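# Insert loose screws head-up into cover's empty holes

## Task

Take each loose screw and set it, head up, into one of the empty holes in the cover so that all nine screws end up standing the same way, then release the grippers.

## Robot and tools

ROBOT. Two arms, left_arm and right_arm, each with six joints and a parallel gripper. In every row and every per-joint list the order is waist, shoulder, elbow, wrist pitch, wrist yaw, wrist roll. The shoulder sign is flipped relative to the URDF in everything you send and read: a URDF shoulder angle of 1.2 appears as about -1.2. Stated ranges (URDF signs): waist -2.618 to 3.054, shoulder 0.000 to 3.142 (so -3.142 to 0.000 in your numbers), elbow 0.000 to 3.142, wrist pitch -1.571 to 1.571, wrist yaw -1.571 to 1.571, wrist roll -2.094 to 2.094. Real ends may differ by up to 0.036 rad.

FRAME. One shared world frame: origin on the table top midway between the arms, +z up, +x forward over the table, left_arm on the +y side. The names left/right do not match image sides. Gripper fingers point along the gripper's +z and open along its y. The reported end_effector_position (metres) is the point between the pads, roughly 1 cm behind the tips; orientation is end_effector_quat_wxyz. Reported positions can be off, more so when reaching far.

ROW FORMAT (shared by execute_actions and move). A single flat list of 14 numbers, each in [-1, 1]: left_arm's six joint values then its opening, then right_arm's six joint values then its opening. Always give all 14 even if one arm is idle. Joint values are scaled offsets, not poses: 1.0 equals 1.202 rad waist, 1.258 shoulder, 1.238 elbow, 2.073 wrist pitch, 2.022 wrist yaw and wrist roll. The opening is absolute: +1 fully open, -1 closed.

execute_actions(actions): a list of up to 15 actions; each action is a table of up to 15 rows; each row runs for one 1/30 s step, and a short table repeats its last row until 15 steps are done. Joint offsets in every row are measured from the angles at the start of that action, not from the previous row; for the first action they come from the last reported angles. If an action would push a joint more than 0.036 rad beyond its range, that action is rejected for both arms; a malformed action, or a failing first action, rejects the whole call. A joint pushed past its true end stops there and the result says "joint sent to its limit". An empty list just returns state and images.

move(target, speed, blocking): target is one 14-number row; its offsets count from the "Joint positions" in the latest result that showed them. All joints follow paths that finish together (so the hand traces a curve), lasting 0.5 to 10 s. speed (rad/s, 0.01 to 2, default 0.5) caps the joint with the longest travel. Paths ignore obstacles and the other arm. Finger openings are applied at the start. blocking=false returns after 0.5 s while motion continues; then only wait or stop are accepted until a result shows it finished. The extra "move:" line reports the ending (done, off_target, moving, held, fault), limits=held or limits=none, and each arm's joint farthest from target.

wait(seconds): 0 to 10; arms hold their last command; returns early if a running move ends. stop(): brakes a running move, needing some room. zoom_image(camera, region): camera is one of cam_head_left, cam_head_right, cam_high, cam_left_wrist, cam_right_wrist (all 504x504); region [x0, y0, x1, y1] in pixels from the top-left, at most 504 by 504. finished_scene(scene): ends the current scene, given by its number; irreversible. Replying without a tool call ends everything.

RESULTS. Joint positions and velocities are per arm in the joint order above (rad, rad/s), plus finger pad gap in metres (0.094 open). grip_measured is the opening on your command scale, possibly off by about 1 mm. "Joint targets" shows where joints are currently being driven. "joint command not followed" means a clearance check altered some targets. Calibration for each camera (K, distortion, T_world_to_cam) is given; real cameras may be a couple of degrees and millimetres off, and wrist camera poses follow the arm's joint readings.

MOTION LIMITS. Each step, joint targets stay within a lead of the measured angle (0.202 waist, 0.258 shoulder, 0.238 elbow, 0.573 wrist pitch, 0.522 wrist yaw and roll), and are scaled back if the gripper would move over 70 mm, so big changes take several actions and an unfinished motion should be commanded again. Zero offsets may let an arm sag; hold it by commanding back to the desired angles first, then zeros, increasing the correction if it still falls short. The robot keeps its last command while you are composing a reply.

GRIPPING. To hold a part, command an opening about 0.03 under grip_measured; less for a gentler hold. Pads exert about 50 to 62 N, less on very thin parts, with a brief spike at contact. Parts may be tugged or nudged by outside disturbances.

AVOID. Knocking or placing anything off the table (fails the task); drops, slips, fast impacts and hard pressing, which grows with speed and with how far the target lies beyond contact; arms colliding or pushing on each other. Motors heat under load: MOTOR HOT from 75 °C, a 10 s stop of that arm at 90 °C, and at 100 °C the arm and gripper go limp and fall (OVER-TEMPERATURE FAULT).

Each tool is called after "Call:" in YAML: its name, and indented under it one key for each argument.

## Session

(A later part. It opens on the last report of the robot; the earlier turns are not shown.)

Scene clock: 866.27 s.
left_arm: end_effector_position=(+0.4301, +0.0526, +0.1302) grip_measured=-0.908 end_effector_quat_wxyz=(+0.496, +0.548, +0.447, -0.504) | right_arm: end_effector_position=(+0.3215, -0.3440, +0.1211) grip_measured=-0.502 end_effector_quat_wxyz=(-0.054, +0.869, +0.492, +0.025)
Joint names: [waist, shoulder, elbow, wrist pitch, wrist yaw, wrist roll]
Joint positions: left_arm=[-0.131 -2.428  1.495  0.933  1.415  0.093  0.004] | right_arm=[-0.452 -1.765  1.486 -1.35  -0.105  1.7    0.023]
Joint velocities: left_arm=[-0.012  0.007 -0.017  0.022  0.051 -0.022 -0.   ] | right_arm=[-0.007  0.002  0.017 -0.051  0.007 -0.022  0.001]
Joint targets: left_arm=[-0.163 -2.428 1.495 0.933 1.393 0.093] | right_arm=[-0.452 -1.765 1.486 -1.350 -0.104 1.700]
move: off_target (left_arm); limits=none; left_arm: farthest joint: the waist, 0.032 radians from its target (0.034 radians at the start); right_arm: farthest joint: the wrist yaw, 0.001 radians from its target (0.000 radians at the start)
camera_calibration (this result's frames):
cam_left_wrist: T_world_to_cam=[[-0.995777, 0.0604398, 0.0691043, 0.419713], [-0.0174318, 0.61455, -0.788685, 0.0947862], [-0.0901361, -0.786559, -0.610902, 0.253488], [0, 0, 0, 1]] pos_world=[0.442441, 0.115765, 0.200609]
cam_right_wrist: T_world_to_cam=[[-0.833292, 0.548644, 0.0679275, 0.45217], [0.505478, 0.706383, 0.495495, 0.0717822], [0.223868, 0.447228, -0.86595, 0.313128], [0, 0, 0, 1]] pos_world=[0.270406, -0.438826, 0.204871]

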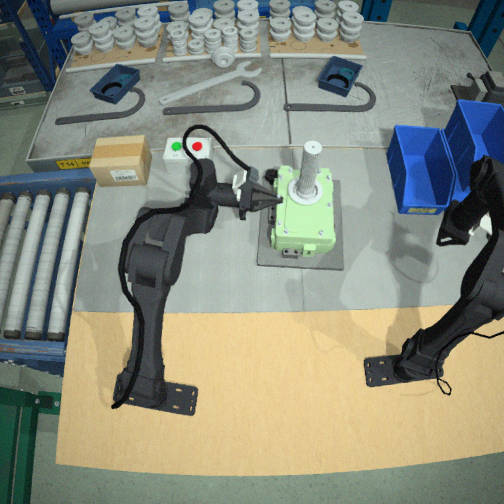

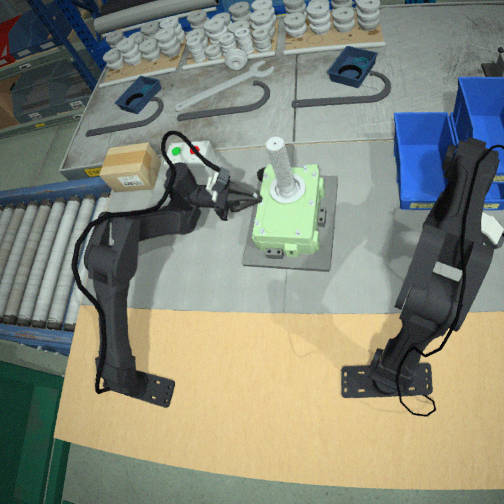

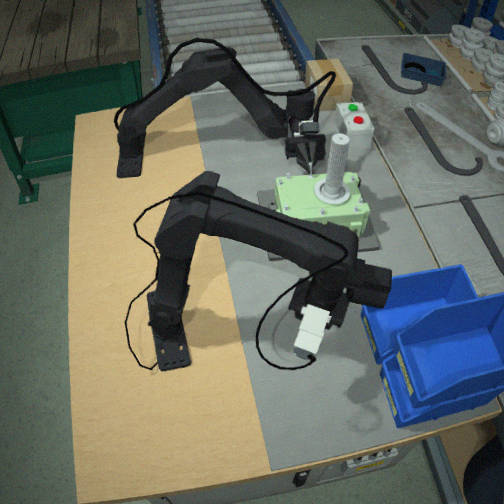

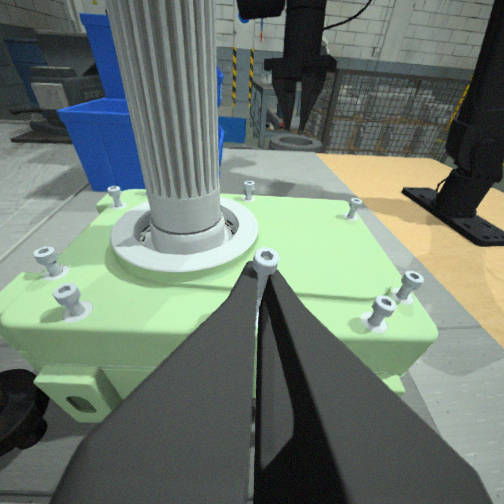

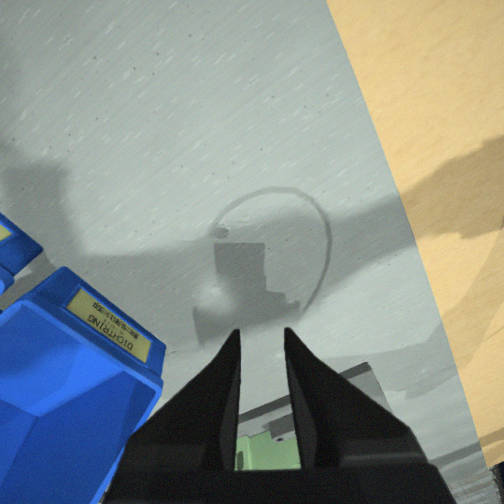

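Call:
move:
  target: [0,0,0,0,0,0,-0.6,0,0,0,0,0,0,-0.5]

Call:
move:
  target: [0.035,0.025,0,-0.012,0.04,0,-0.6,0,0,0,0,0,0,-0.5]
  speed: 0.05

Call:
zoom_image:
  camera: "cam_head_right"
  region: [240,170,285,215]

Scene clock: 881.27 s.
left_arm: end_effector_position=(+0.4303, +0.0529, +0.1302) grip_measured=-0.603 end_effector_quat_wxyz=(+0.496, +0.548, +0.447, -0.504) | right_arm: end_effector_position=(+0.3216, -0.3438, +0.1211) grip_measured=-0.502 end_effector_quat_wxyz=(-0.055, +0.869, +0.492, +0.025)
Joint names: [waist, shoulder, elbow, wrist pitch, wrist yaw, wrist roll]
Joint positions: left_arm=[-0.13  -2.428  1.495  0.933  1.415  0.093  0.019] | right_arm=[-0.452 -1.765  1.486 -1.35  -0.106  1.7    0.023]
Joint velocities: left_arm=[ 0.007  0.002 -0.012 -0.022 -0.022 -0.051 -0.001] | right_arm=[-0.007 -0.012 -0.022 -0.037  0.066 -0.037 -0.   ]
Joint targets: left_arm=[-0.131 -2.428 1.495 0.933 1.415 0.093] | right_arm=[-0.452 -1.765 1.486 -1.350 -0.105 1.700]
move: done; limits=none; left_arm: farthest joint: the waist, 0.001 radians from its target (0.000 radians at the start); right_arm: farthest joint: the wrist yaw, 0.001 radians from its target (0.000 radians at the start)
camera_calibration (this result's frames):
cam_left_wrist: T_world_to_cam=[[-0.995823, 0.0596801, 0.0691043, 0.419982], [-0.0179007, 0.614537, -0.788685, 0.0947827], [-0.0895359, -0.786627, -0.610902, 0.253523], [0, 0, 0, 1]] pos_world=[0.442624, 0.116116, 0.200609]
cam_right_wrist: T_world_to_cam=[[-0.833287, 0.548627, 0.0681254, 0.452103], [0.505299, 0.70583, 0.496465, 0.071349], [0.224289, 0.448122, -0.865379, 0.313148], [0, 0, 0, 1]] pos_world=[0.270443, -0.438724, 0.20477]

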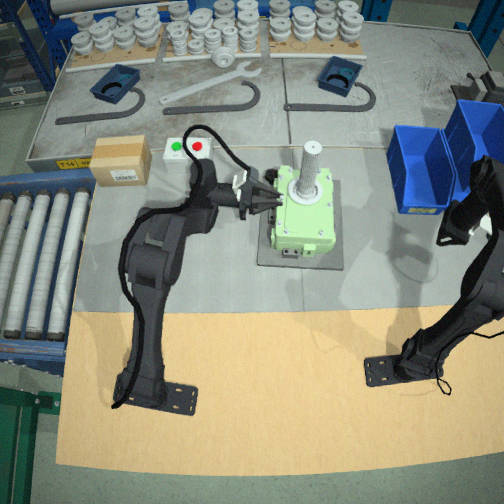

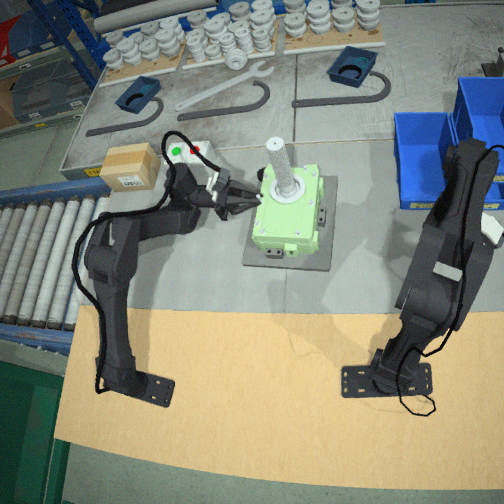

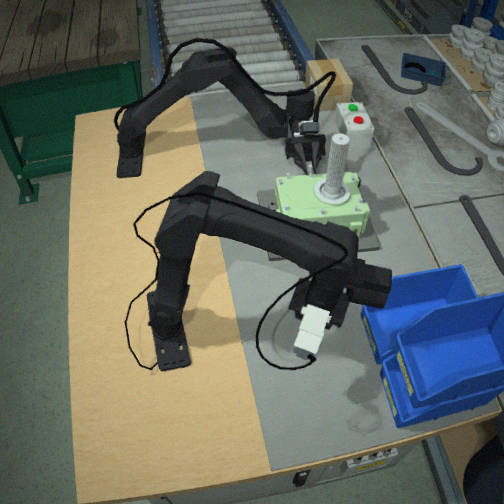

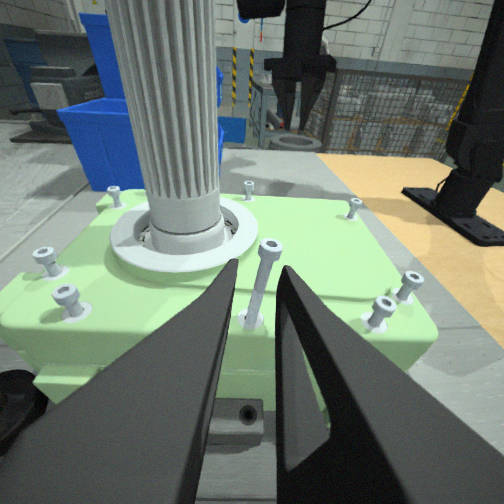

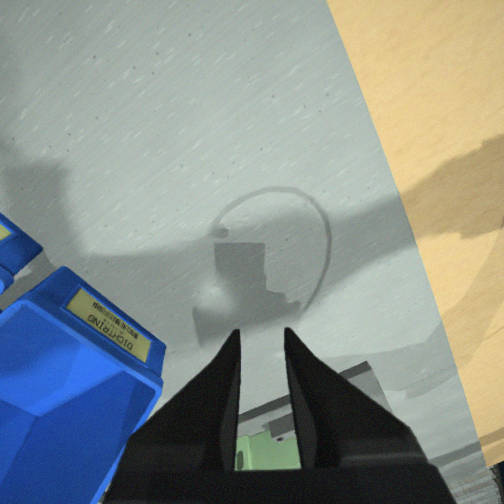

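Scene clock: 883.27 s.
left_arm: end_effector_position=(+0.4275, +0.0699, +0.1302) grip_measured=-0.603 end_effector_quat_wxyz=(+0.486, +0.556, +0.436, -0.513) | right_arm: end_effector_position=(+0.3216, -0.3436, +0.1211) grip_measured=-0.502 end_effector_quat_wxyz=(-0.055, +0.869, +0.492, +0.026)
Joint names: [waist, shoulder, elbow, wrist pitch, wrist yaw, wrist roll]
Joint positions: left_arm=[-0.096 -2.428  1.495  0.933  1.488  0.093  0.019] | right_arm=[-0.452 -1.765  1.486 -1.35  -0.108  1.7    0.023]
Joint velocities: left_arm=[-0.022  0.002 -0.007 -0.051  0.037 -0.037  0.001] | right_arm=[ 0.007 -0.002 -0.007  0.007  0.051  0.022  0.   ]
Joint targets: left_arm=[-0.088 -2.397 1.495 0.908 1.496 0.093] | right_arm=[-0.452 -1.765 1.486 -1.350 -0.106 1.700]
move: off_target (left_arm); limits=none; left_arm: farthest joint: the shoulder, 0.032 radians from its target (0.032 radians at the start); right_arm: farthest joint: the wrist yaw, 0.002 radians from its target (0.000 radians at the start)
camera_calibration (this result's frames):
cam_left_wrist: T_world_to_cam=[[-0.992785, 0.0979944, 0.0691043, 0.412233], [0.00578429, 0.61477, -0.788685, 0.0741435], [-0.11977, -0.782595, -0.610902, 0.279292], [0, 0, 0, 1]] pos_world=[0.44228, 0.132594, 0.200609]
cam_right_wrist: T_world_to_cam=[[-0.833282, 0.54861, 0.0683232, 0.452036], [0.50512, 0.705275, 0.497434, 0.0709158], [0.224711, 0.449014, -0.864807, 0.313167], [0, 0, 0, 1]] pos_world=[0.270481, -0.438623, 0.204669]

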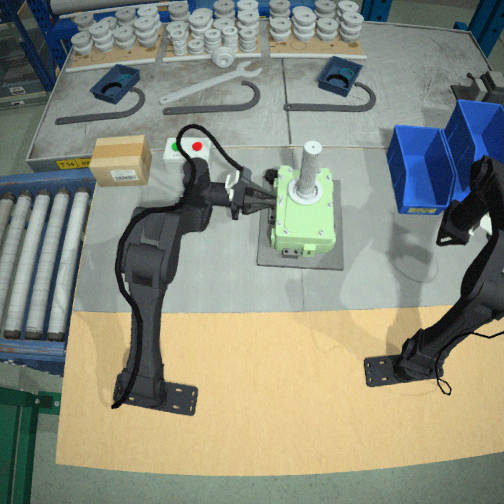

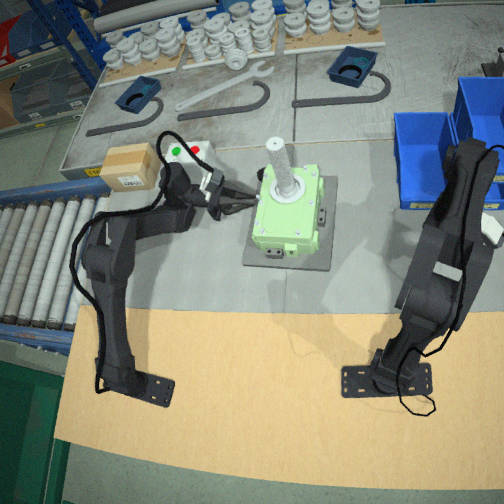

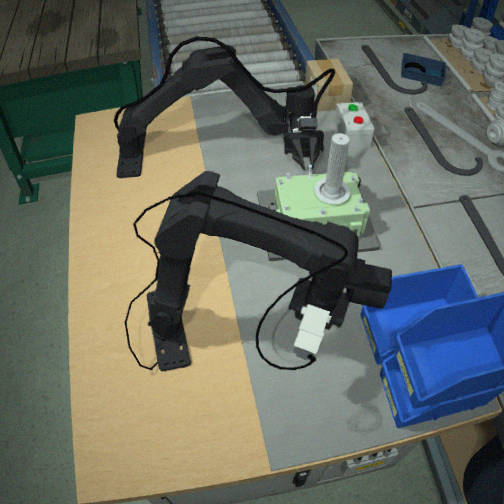

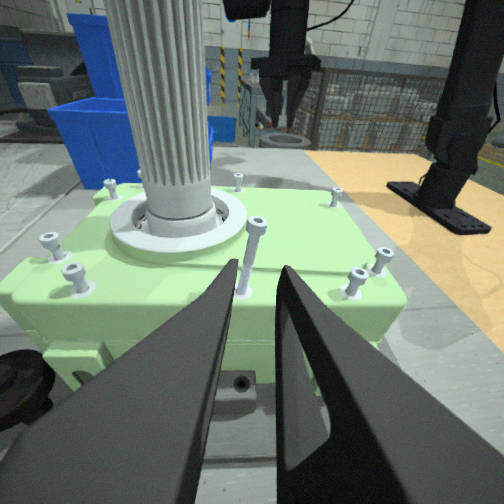

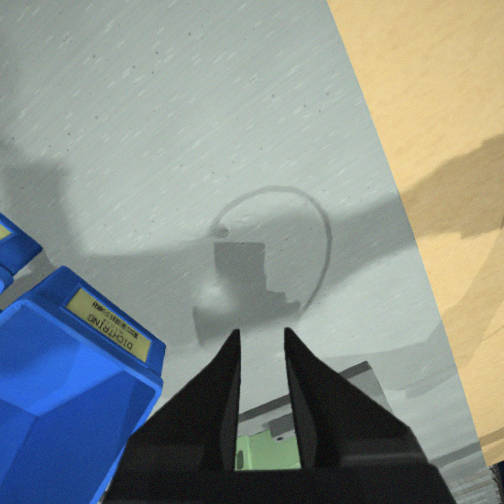

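Region (240, 170, 285, 215) of cam_head_right's 504x504 image, scaled by 11.200, with more detail than that image has.

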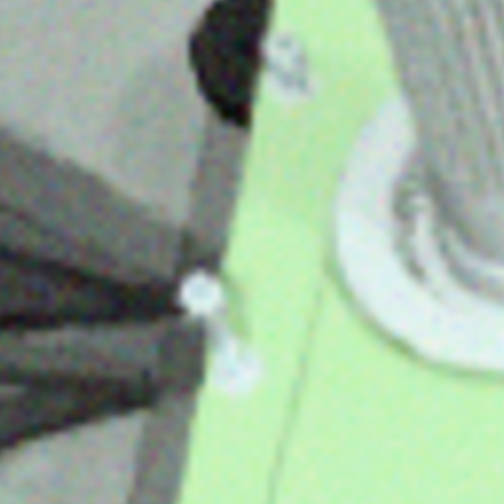

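Call:
move:
  target: [-0.031,0,0,0,-0.038,0,-0.6,0,0,0,0,0,0,-0.5]
  speed: 0.05

Call:
execute_actions:
  actions:
    - [[0,0,0,0,0,0,-0.8,0,0,0,0,0,0,-0.5]]
    - [[0,0,0,0,0,0,-0.95,0,0,0,0,0,0,-0.5]]

Call:
move:
  target: [0,0.036,0,0,0,0,-0.95,0,0,0,0,0,0,-0.5]
  speed: 0.03

Call:
zoom_image:
  camera: "cam_head_right"
  region: [240,170,285,215]

Call:
zoom_image:
  camera: "cam_high"
  region: [275,145,335,195]

Scene clock: 898.87 s.
left_arm: end_effector_position=(+0.4311, +0.0552, +0.1302) grip_measured=-0.603 end_effector_quat_wxyz=(+0.496, +0.548, +0.447, -0.504) | right_arm: end_effector_position=(+0.3217, -0.3434, +0.1211) grip_measured=-0.502 end_effector_quat_wxyz=(-0.055, +0.869, +0.492, +0.026)
Joint names: [waist, shoulder, elbow, wrist pitch, wrist yaw, wrist roll]
Joint positions: left_arm=[-0.125 -2.428  1.495  0.933  1.419  0.093  0.019] | right_arm=[-0.452 -1.765  1.486 -1.35  -0.109  1.7    0.023]
Joint velocities: left_arm=[-0.007  0.002 -0.012 -0.007 -0.007 -0.022  0.001] | right_arm=[ 0.007  0.017 -0.002  0.037  0.022 -0.007 -0.001]
Joint targets: left_arm=[-0.133 -2.428 1.495 0.933 1.411 0.093] | right_arm=[-0.452 -1.765 1.486 -1.350 -0.108 1.700]
move: done; limits=none; left_arm: farthest joint: the waist, 0.008 radians from its target (0.037 radians at the start); right_arm: farthest joint: the wrist yaw, 0.001 radians from its target (0.000 radians at the start)
camera_calibration (this result's frames):
cam_left_wrist: T_world_to_cam=[[-0.995868, 0.0589203, 0.0691043, 0.420656], [-0.0183695, 0.614523, -0.788685, 0.0935826], [-0.0889357, -0.786695, -0.610902, 0.255148], [0, 0, 0, 1]] pos_world=[0.443329, 0.11843, 0.200609]
cam_right_wrist: T_world_to_cam=[[-0.833277, 0.548593, 0.068521, 0.451969], [0.50494, 0.70472, 0.498402, 0.0704825], [0.225132, 0.449906, -0.864234, 0.313186], [0, 0, 0, 1]] pos_world=[0.270518, -0.438522, 0.204568]

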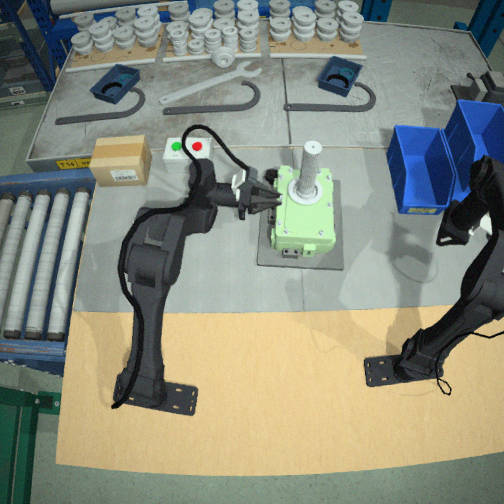

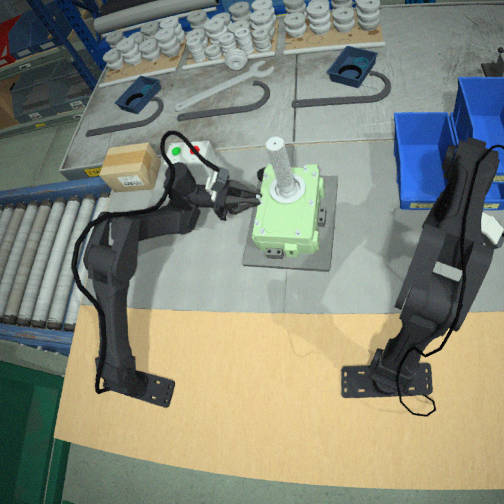

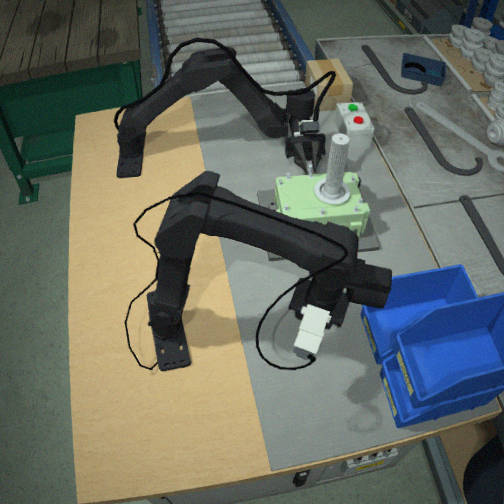

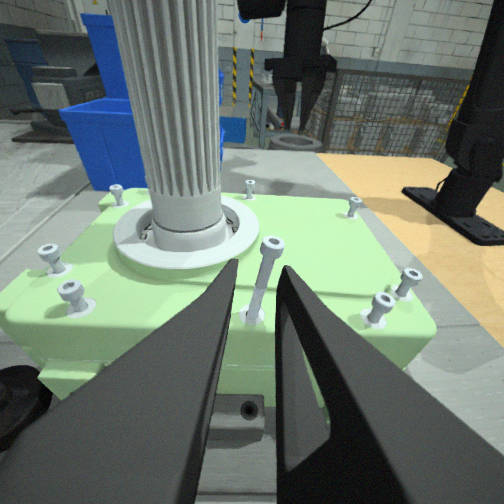

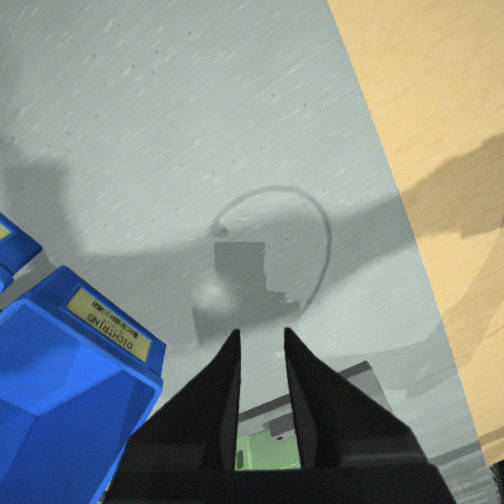

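Scene clock: 899.87 s.
left_arm: end_effector_position=(+0.4307, +0.0553, +0.1302) grip_measured=-0.925 end_effector_quat_wxyz=(+0.496, +0.548, +0.446, -0.504) | right_arm: end_effector_position=(+0.3219, -0.3431, +0.1212) grip_measured=-0.502 end_effector_quat_wxyz=(-0.056, +0.869, +0.492, +0.027)
Joint names: [waist, shoulder, elbow, wrist pitch, wrist yaw, wrist roll]
Joint positions: left_arm=[-0.125 -2.428  1.495  0.933  1.422  0.093  0.004] | right_arm=[-0.452 -1.765  1.486 -1.35  -0.111  1.7    0.023]
Joint velocities: left_arm=[ 0.012  0.007  0.012  0.007 -0.051 -0.022 -0.   ] | right_arm=[-0.002  0.002 -0.007  0.066  0.037  0.022 -0.001]
Joint targets: left_arm=[-0.125 -2.428 1.495 0.933 1.419 0.093] | right_arm=[-0.452 -1.765 1.486 -1.350 -0.110 1.700]
camera_calibration (this result's frames):
cam_left_wrist: T_world_to_cam=[[-0.99573, 0.0611995, 0.0691043, 0.420065], [-0.0169629, 0.614564, -0.788685, 0.0929397], [-0.0907361, -0.78649, -0.610902, 0.255911], [0, 0, 0, 1]] pos_world=[0.443068, 0.118447, 0.200609]
cam_right_wrist: T_world_to_cam=[[-0.833268, 0.548557, 0.0689165, 0.451835], [0.504579, 0.703607, 0.500337, 0.069616], [0.225973, 0.451689, -0.863084, 0.313222], [0, 0, 0, 1]] pos_world=[0.270593, -0.438319, 0.204366]

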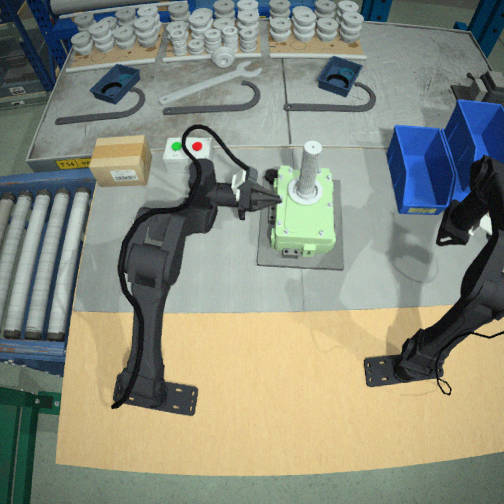

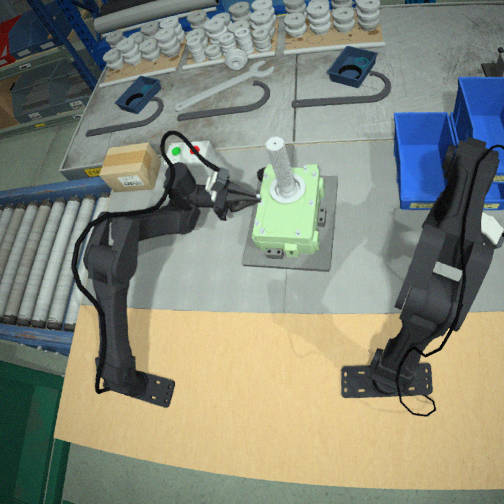

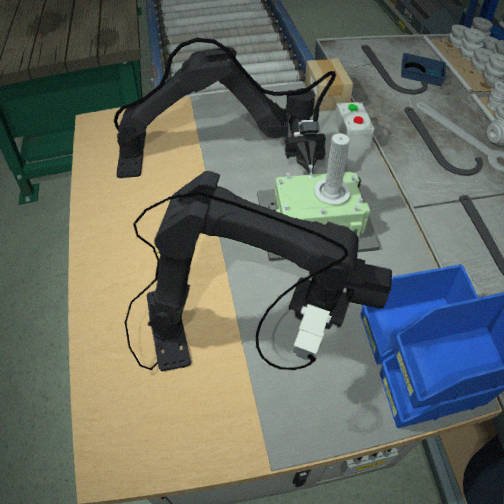

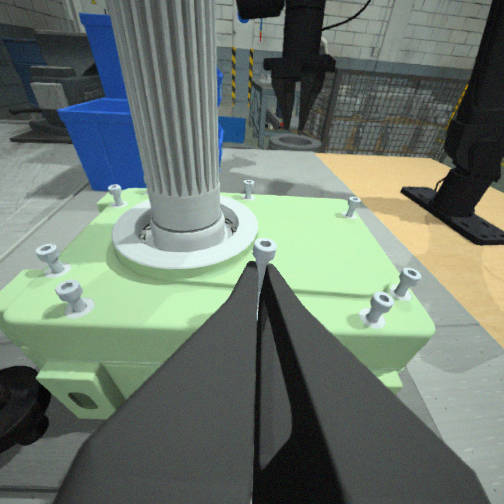

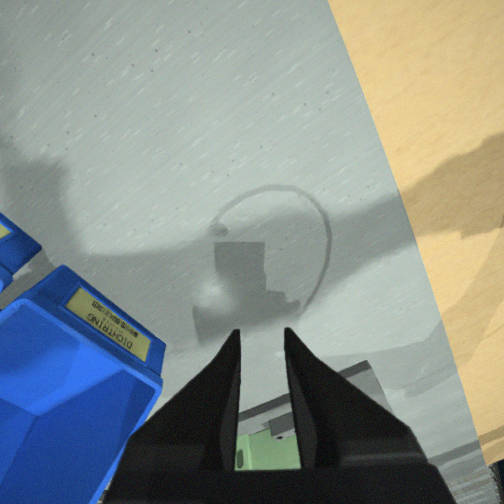

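Scene clock: 901.60 s.
left_arm: end_effector_position=(+0.4301, +0.0554, +0.1416) grip_measured=-0.925 end_effector_quat_wxyz=(+0.502, +0.553, +0.439, -0.500) | right_arm: end_effector_position=(+0.3220, -0.3429, +0.1212) grip_measured=-0.502 end_effector_quat_wxyz=(-0.056, +0.868, +0.492, +0.028)
Joint names: [waist, shoulder, elbow, wrist pitch, wrist yaw, wrist roll]
Joint positions: left_arm=[-0.125 -2.405  1.495  0.933  1.423  0.093  0.004] | right_arm=[-0.452 -1.765  1.486 -1.35  -0.112  1.7    0.023]
Joint velocities: left_arm=[-0.002  0.002  0.002  0.037 -0.081  0.007 -0.001] | right_arm=[-0.022  0.002 -0.012 -0.066 -0.066 -0.037 -0.   ]
Joint targets: left_arm=[-0.125 -2.383 1.495 0.933 1.422 0.093] | right_arm=[-0.452 -1.765 1.486 -1.350 -0.111 1.700]
move: off_target (left_arm); limits=none; left_arm: farthest joint: the shoulder, 0.022 radians from its target (0.046 radians at the start); right_arm: farthest joint: the wrist yaw, 0.001 radians from its target (0.000 radians at the start)
camera_calibration (this result's frames):
cam_left_wrist: T_world_to_cam=[[-0.996958, 0.0626842, 0.046324, 0.422355], [0.00152053, 0.609854, -0.792512, 0.0947024], [-0.0779289, -0.790031, -0.608094, 0.257215], [0, 0, 0, 1]] pos_world=[0.440971, 0.118978, 0.211899]
cam_right_wrist: T_world_to_cam=[[-0.833264, 0.548539, 0.0691143, 0.451768], [0.504398, 0.703049, 0.501303, 0.0691827], [0.226394, 0.452579, -0.862507, 0.313239], [0, 0, 0, 1]] pos_world=[0.270631, -0.438217, 0.204266]

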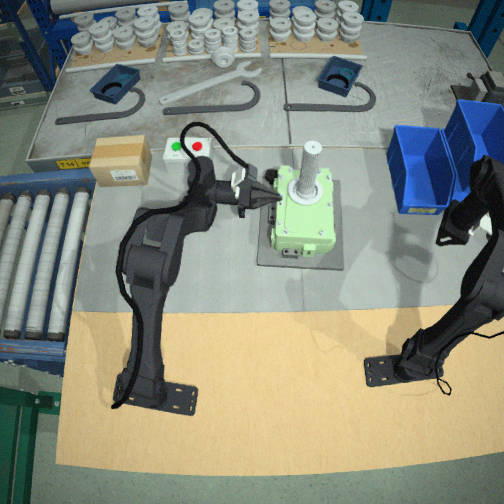

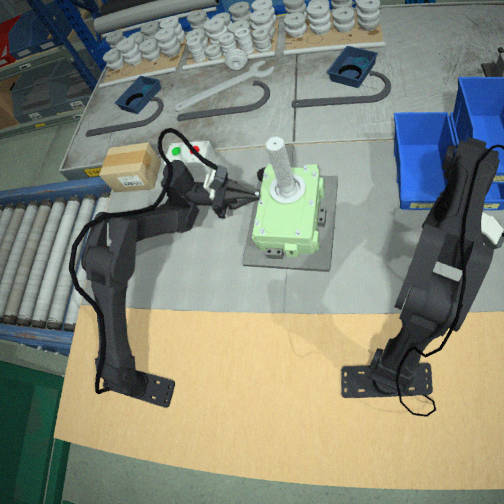

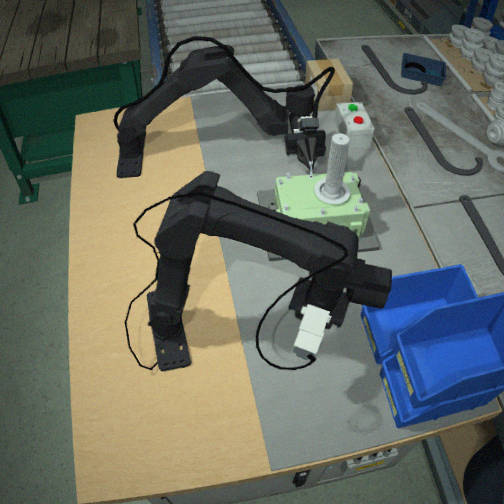

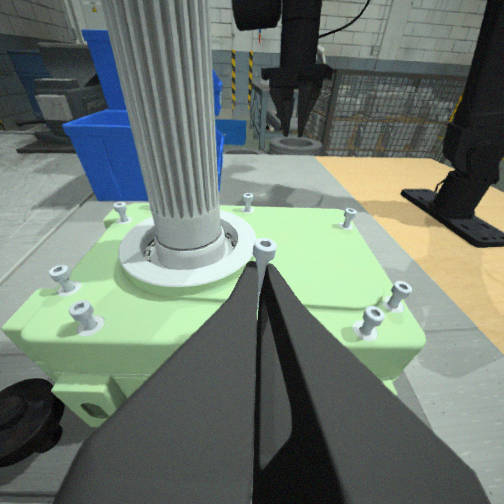

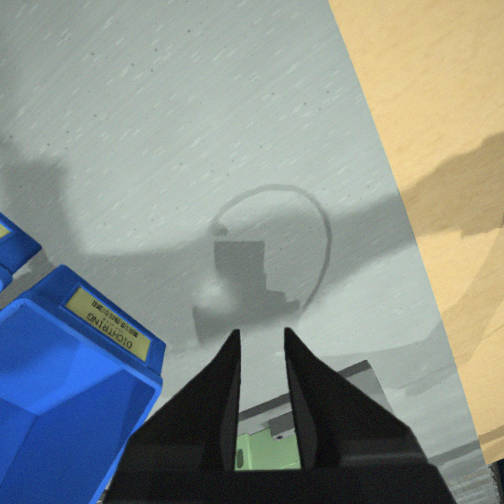

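Region (240, 170, 285, 215) of cam_head_right's 504x504 image, scaled by 11.200, with more detail than that image has.

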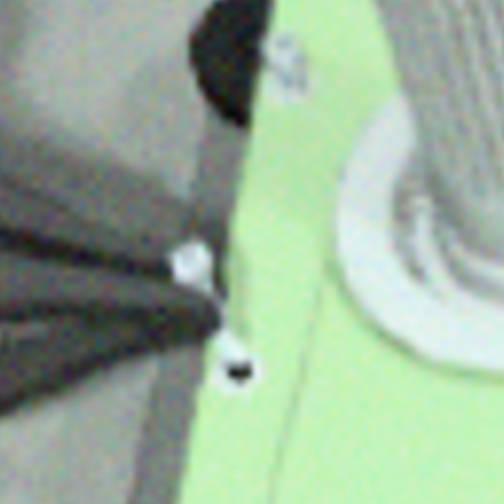

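Region (275, 145, 335, 195) of cam_high's 504x504 image, scaled by 8.400, with more detail than that image has.

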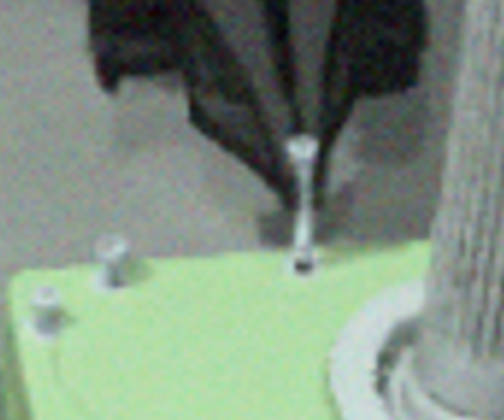

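Call:
move:
  target: [0,0,0,0,-0.013,-0.05,-0.95,0,0,0,0,0,0,-0.5]
  speed: 0.05

Call:
zoom_image:
  camera: "cam_head_right"
  region: [240,170,285,215]

Call:
zoom_image:
  camera: "cam_high"
  region: [275,145,335,195]

Scene clock: 917.30 s.
left_arm: end_effector_position=(+0.4333, +0.0551, +0.1417) grip_measured=-0.925 end_effector_quat_wxyz=(+0.483, +0.528, +0.469, -0.518) | right_arm: end_effector_position=(+0.3220, -0.3427, +0.1212) grip_measured=-0.502 end_effector_quat_wxyz=(-0.057, +0.868, +0.492, +0.028)
Joint names: [waist, shoulder, elbow, wrist pitch, wrist yaw, wrist roll]
Joint positions: left_arm=[-0.125 -2.405  1.495  0.933  1.404  0.002  0.004] | right_arm=[-0.452 -1.765  1.486 -1.35  -0.113  1.7    0.023]
Joint velocities: left_arm=[ 0.017  0.002  0.007  0.007  0.051 -0.066 -0.   ] | right_arm=[-0.012 -0.007  0.012  0.037 -0.066  0.037  0.   ]
Joint targets: left_arm=[-0.125 -2.405 1.495 0.933 1.396 -0.008] | right_arm=[-0.452 -1.765 1.486 -1.350 -0.112 1.700]
move: done; limits=none; left_arm: farthest joint: the wrist roll, 0.010 radians from its target (0.101 radians at the start); right_arm: farthest joint: the wrist yaw, 0.001 radians from its target (0.000 radians at the start)
camera_calibration (this result's frames):
cam_left_wrist: T_world_to_cam=[[-0.989533, 0.0440071, 0.137435, 0.410511], [-0.0813944, 0.616219, -0.783358, 0.129243], [-0.119163, -0.786345, -0.606187, 0.274644], [0, 0, 0, 1]] pos_world=[0.449461, 0.118258, 0.21131]
cam_right_wrist: T_world_to_cam=[[-0.833261, 0.548527, 0.0692461, 0.451724], [0.504277, 0.702676, 0.501947, 0.0688939], [0.226674, 0.453172, -0.862122, 0.31325], [0, 0, 0, 1]] pos_world=[0.270656, -0.438149, 0.204199]

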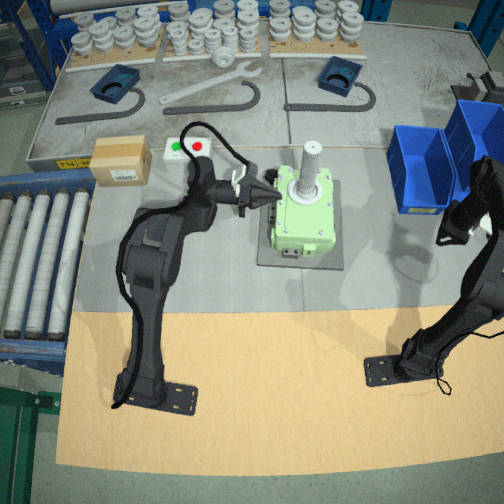

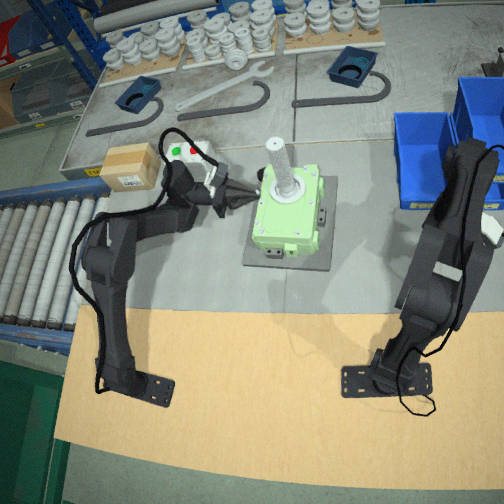

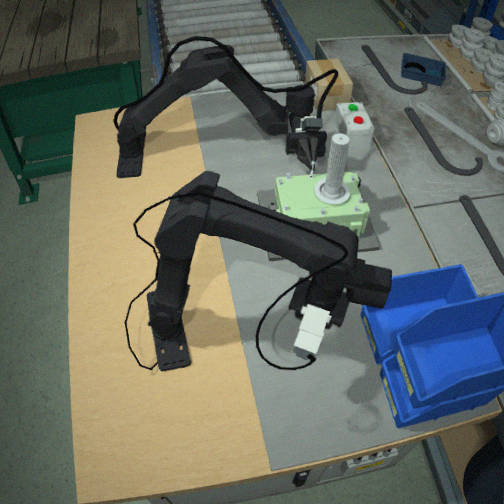

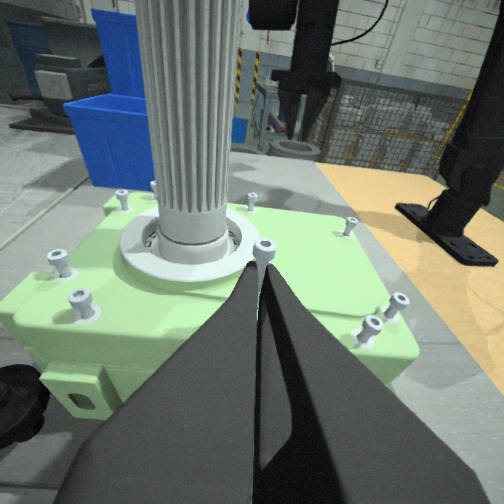

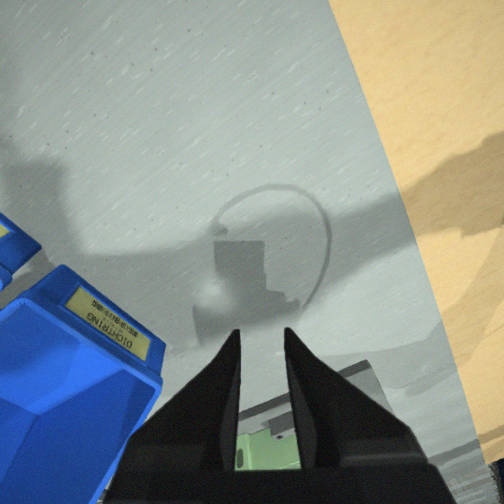

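Region (240, 170, 285, 215) of cam_head_right's 504x504 image, scaled by 11.200, with more detail than that image has.

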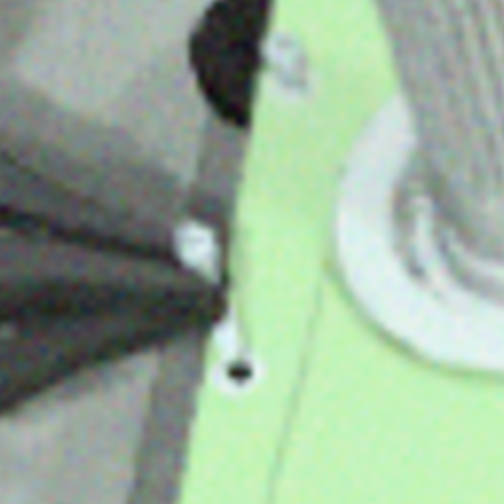

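Region (275, 145, 335, 195) of cam_high's 504x504 image, scaled by 8.400, with more detail than that image has.

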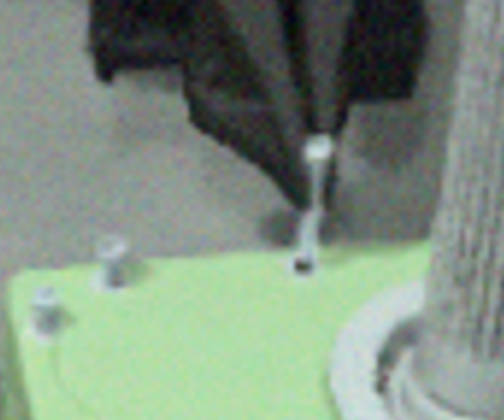

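Call:
move:
  target: [-0.008,-0.045,0,0,0,0,-0.95,0,0,0,0,0,0,-0.5]
  speed: 0.02

Call:
zoom_image:
  camera: "cam_high"
  region: [275,145,335,195]

Scene clock: 925.17 s.
left_arm: end_effector_position=(+0.4330, +0.0550, +0.1351) grip_measured=-0.925 end_effector_quat_wxyz=(+0.484, +0.530, +0.466, -0.518) | right_arm: end_effector_position=(+0.3221, -0.3426, +0.1212) grip_measured=-0.502 end_effector_quat_wxyz=(-0.057, +0.868, +0.492, +0.028)
Joint names: [waist, shoulder, elbow, wrist pitch, wrist yaw, wrist roll]
Joint positions: left_arm=[-0.125 -2.423  1.495  0.958  1.408  0.001  0.004] | right_arm=[-0.452 -1.765  1.486 -1.35  -0.114  1.7    0.023]
Joint velocities: left_arm=[-0.007 -0.007  0.007 -0.095 -0.007 -0.051  0.   ] | right_arm=[-0.007  0.037 -0.007 -0.007 -0.022  0.022 -0.001]
Joint targets: left_arm=[-0.135 -2.461 1.495 0.933 1.405 0.002] | right_arm=[-0.452 -1.765 1.486 -1.350 -0.113 1.700]
move: off_target (left_arm); limits=none; left_arm: farthest joint: the shoulder, 0.038 radians from its target (0.057 radians at the start); right_arm: farthest joint: the wrist yaw, 0.001 radians from its target (0.000 radians at the start)
camera_calibration (this result's frames):
cam_left_wrist: T_world_to_cam=[[-0.99012, 0.0476104, 0.131891, 0.411903], [-0.0749423, 0.615306, -0.784718, 0.121517], [-0.118514, -0.786849, -0.605659, 0.270281], [0, 0, 0, 1]] pos_world=[0.448972, 0.118289, 0.204729]
cam_right_wrist: T_world_to_cam=[[-0.833256, 0.548508, 0.0694438, 0.451657], [0.504096, 0.702116, 0.502912, 0.0684606], [0.227094, 0.454061, -0.861543, 0.313267], [0, 0, 0, 1]] pos_world=[0.270694, -0.438047, 0.204098]

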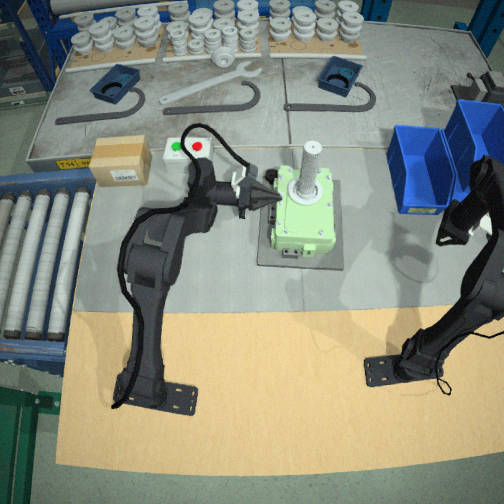

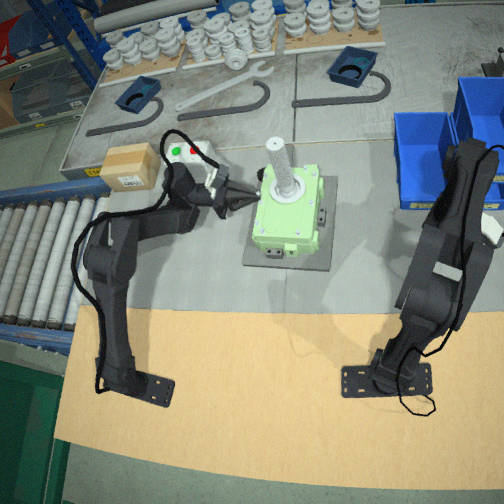

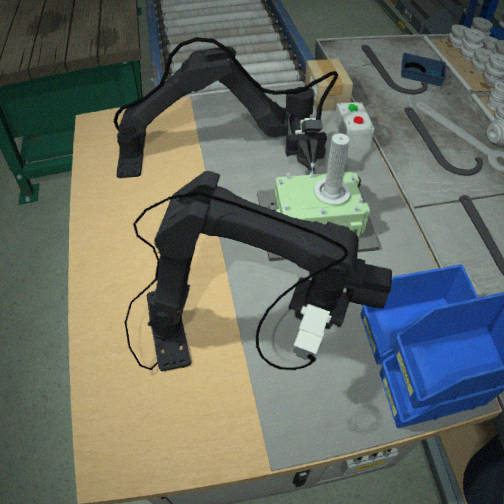

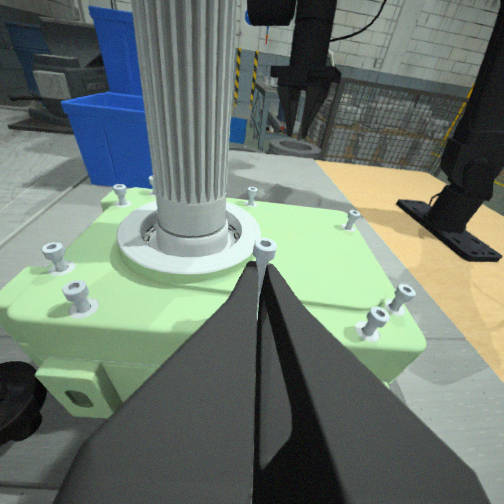

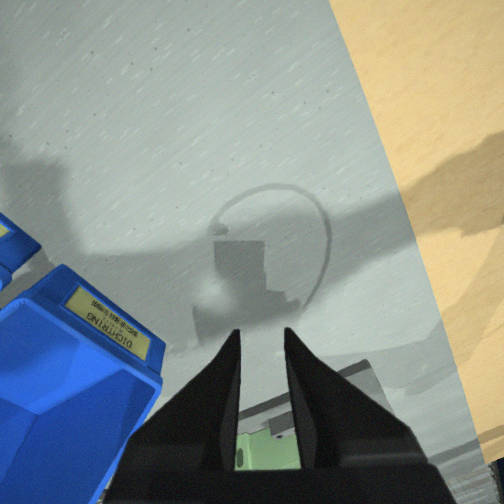

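Region (275, 145, 335, 195) of cam_high's 504x504 image, scaled by 8.400, with more detail than that image has.

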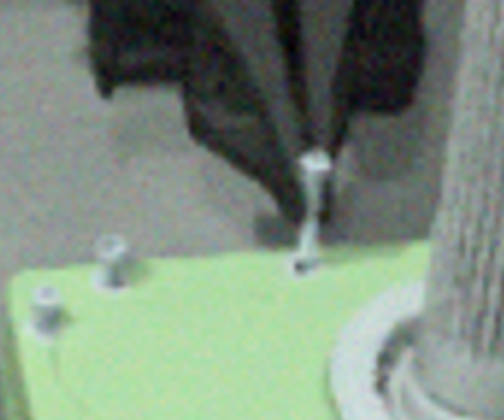

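Call:
move:
  target: [-0.010,0.026,0,0,0,0,-0.95,0,0,0,0,0,0,-0.5]
  speed: 0.02

Call:
zoom_image:
  camera: "cam_high"
  region: [275,145,335,195]

Call:
zoom_image:
  camera: "cam_head_right"
  region: [240,170,285,215]

Scene clock: 934.27 s.
left_arm: end_effector_position=(+0.4313, +0.0530, +0.1408) grip_measured=-0.925 end_effector_quat_wxyz=(+0.488, +0.534, +0.460, -0.516) | right_arm: end_effector_position=(+0.3222, -0.3424, +0.1213) grip_measured=-0.502 end_effector_quat_wxyz=(-0.057, +0.868, +0.492, +0.029)
Joint names: [waist, shoulder, elbow, wrist pitch, wrist yaw, wrist roll]
Joint positions: left_arm=[-0.13  -2.413  1.495  0.965  1.408  0.001  0.004] | right_arm=[-0.452 -1.765  1.486 -1.35  -0.115  1.7    0.023]
Joint velocities: left_arm=[ 0.002  0.002 -0.002 -0.066  0.022 -0.007 -0.   ] | right_arm=[ 0.002 -0.007  0.007 -0.007 -0.007 -0.037  0.001]
Joint targets: left_arm=[-0.138 -2.391 1.495 0.958 1.408 0.001] | right_arm=[-0.452 -1.765 1.486 -1.350 -0.114 1.700]
move: off_target (left_arm); limits=none; left_arm: farthest joint: the shoulder, 0.023 radians from its target (0.033 radians at the start); right_arm: farthest joint: the wrist yaw, 0.001 radians from its target (0.000 radians at the start)
camera_calibration (this result's frames):
cam_left_wrist: T_world_to_cam=[[-0.991877, 0.0530613, 0.115603, 0.412361], [-0.0591438, 0.612228, -0.788466, 0.120982], [-0.112612, -0.788899, -0.604116, 0.269321], [0, 0, 0, 1]] pos_world=[0.446495, 0.116518, 0.210422]
cam_right_wrist: T_world_to_cam=[[-0.833252, 0.54849, 0.0696416, 0.45159], [0.503913, 0.701555, 0.503877, 0.0680273], [0.227514, 0.45495, -0.860964, 0.313283], [0, 0, 0, 1]] pos_world=[0.270732, -0.437945, 0.203998]

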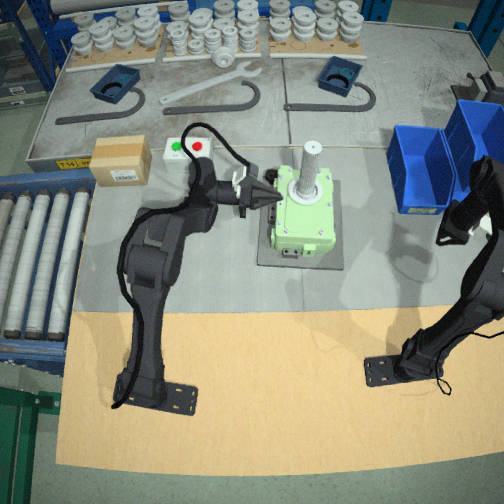

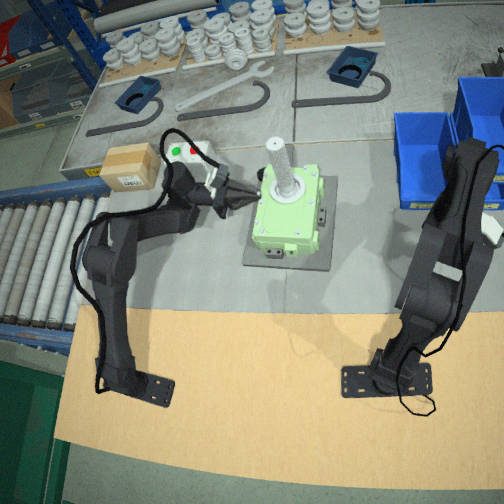

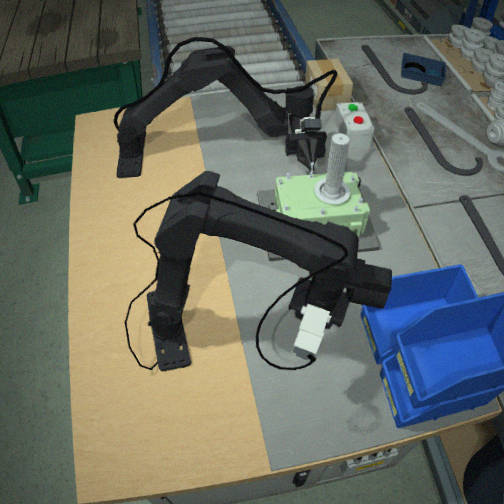

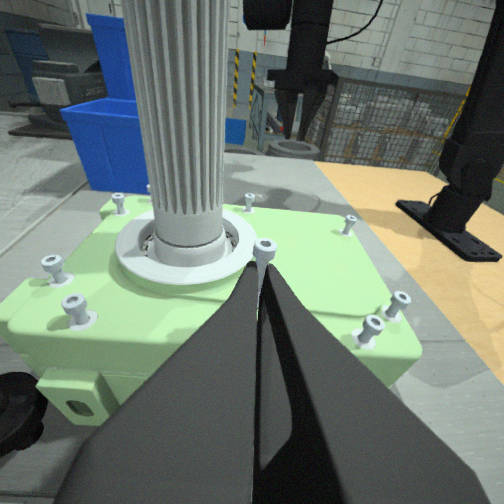

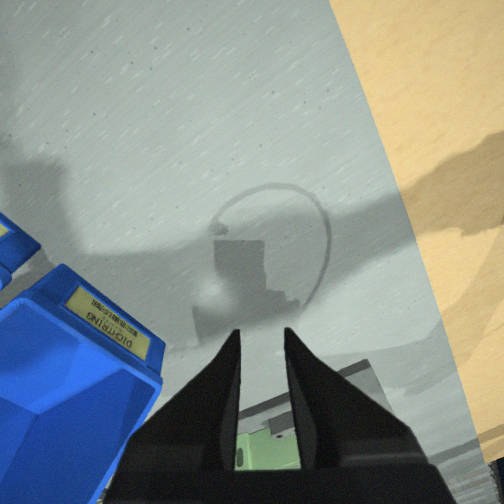

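Region (275, 145, 335, 195) of cam_high's 504x504 image, scaled by 8.400, with more detail than that image has.

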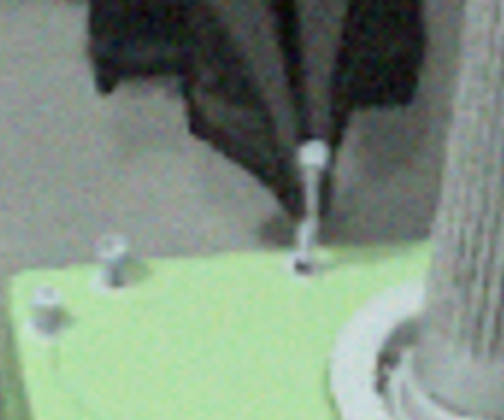

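Region (240, 170, 285, 215) of cam_head_right's 504x504 image, scaled by 11.200, with more detail than that image has.

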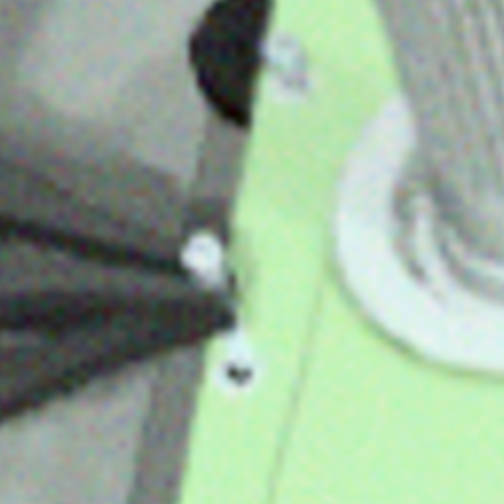

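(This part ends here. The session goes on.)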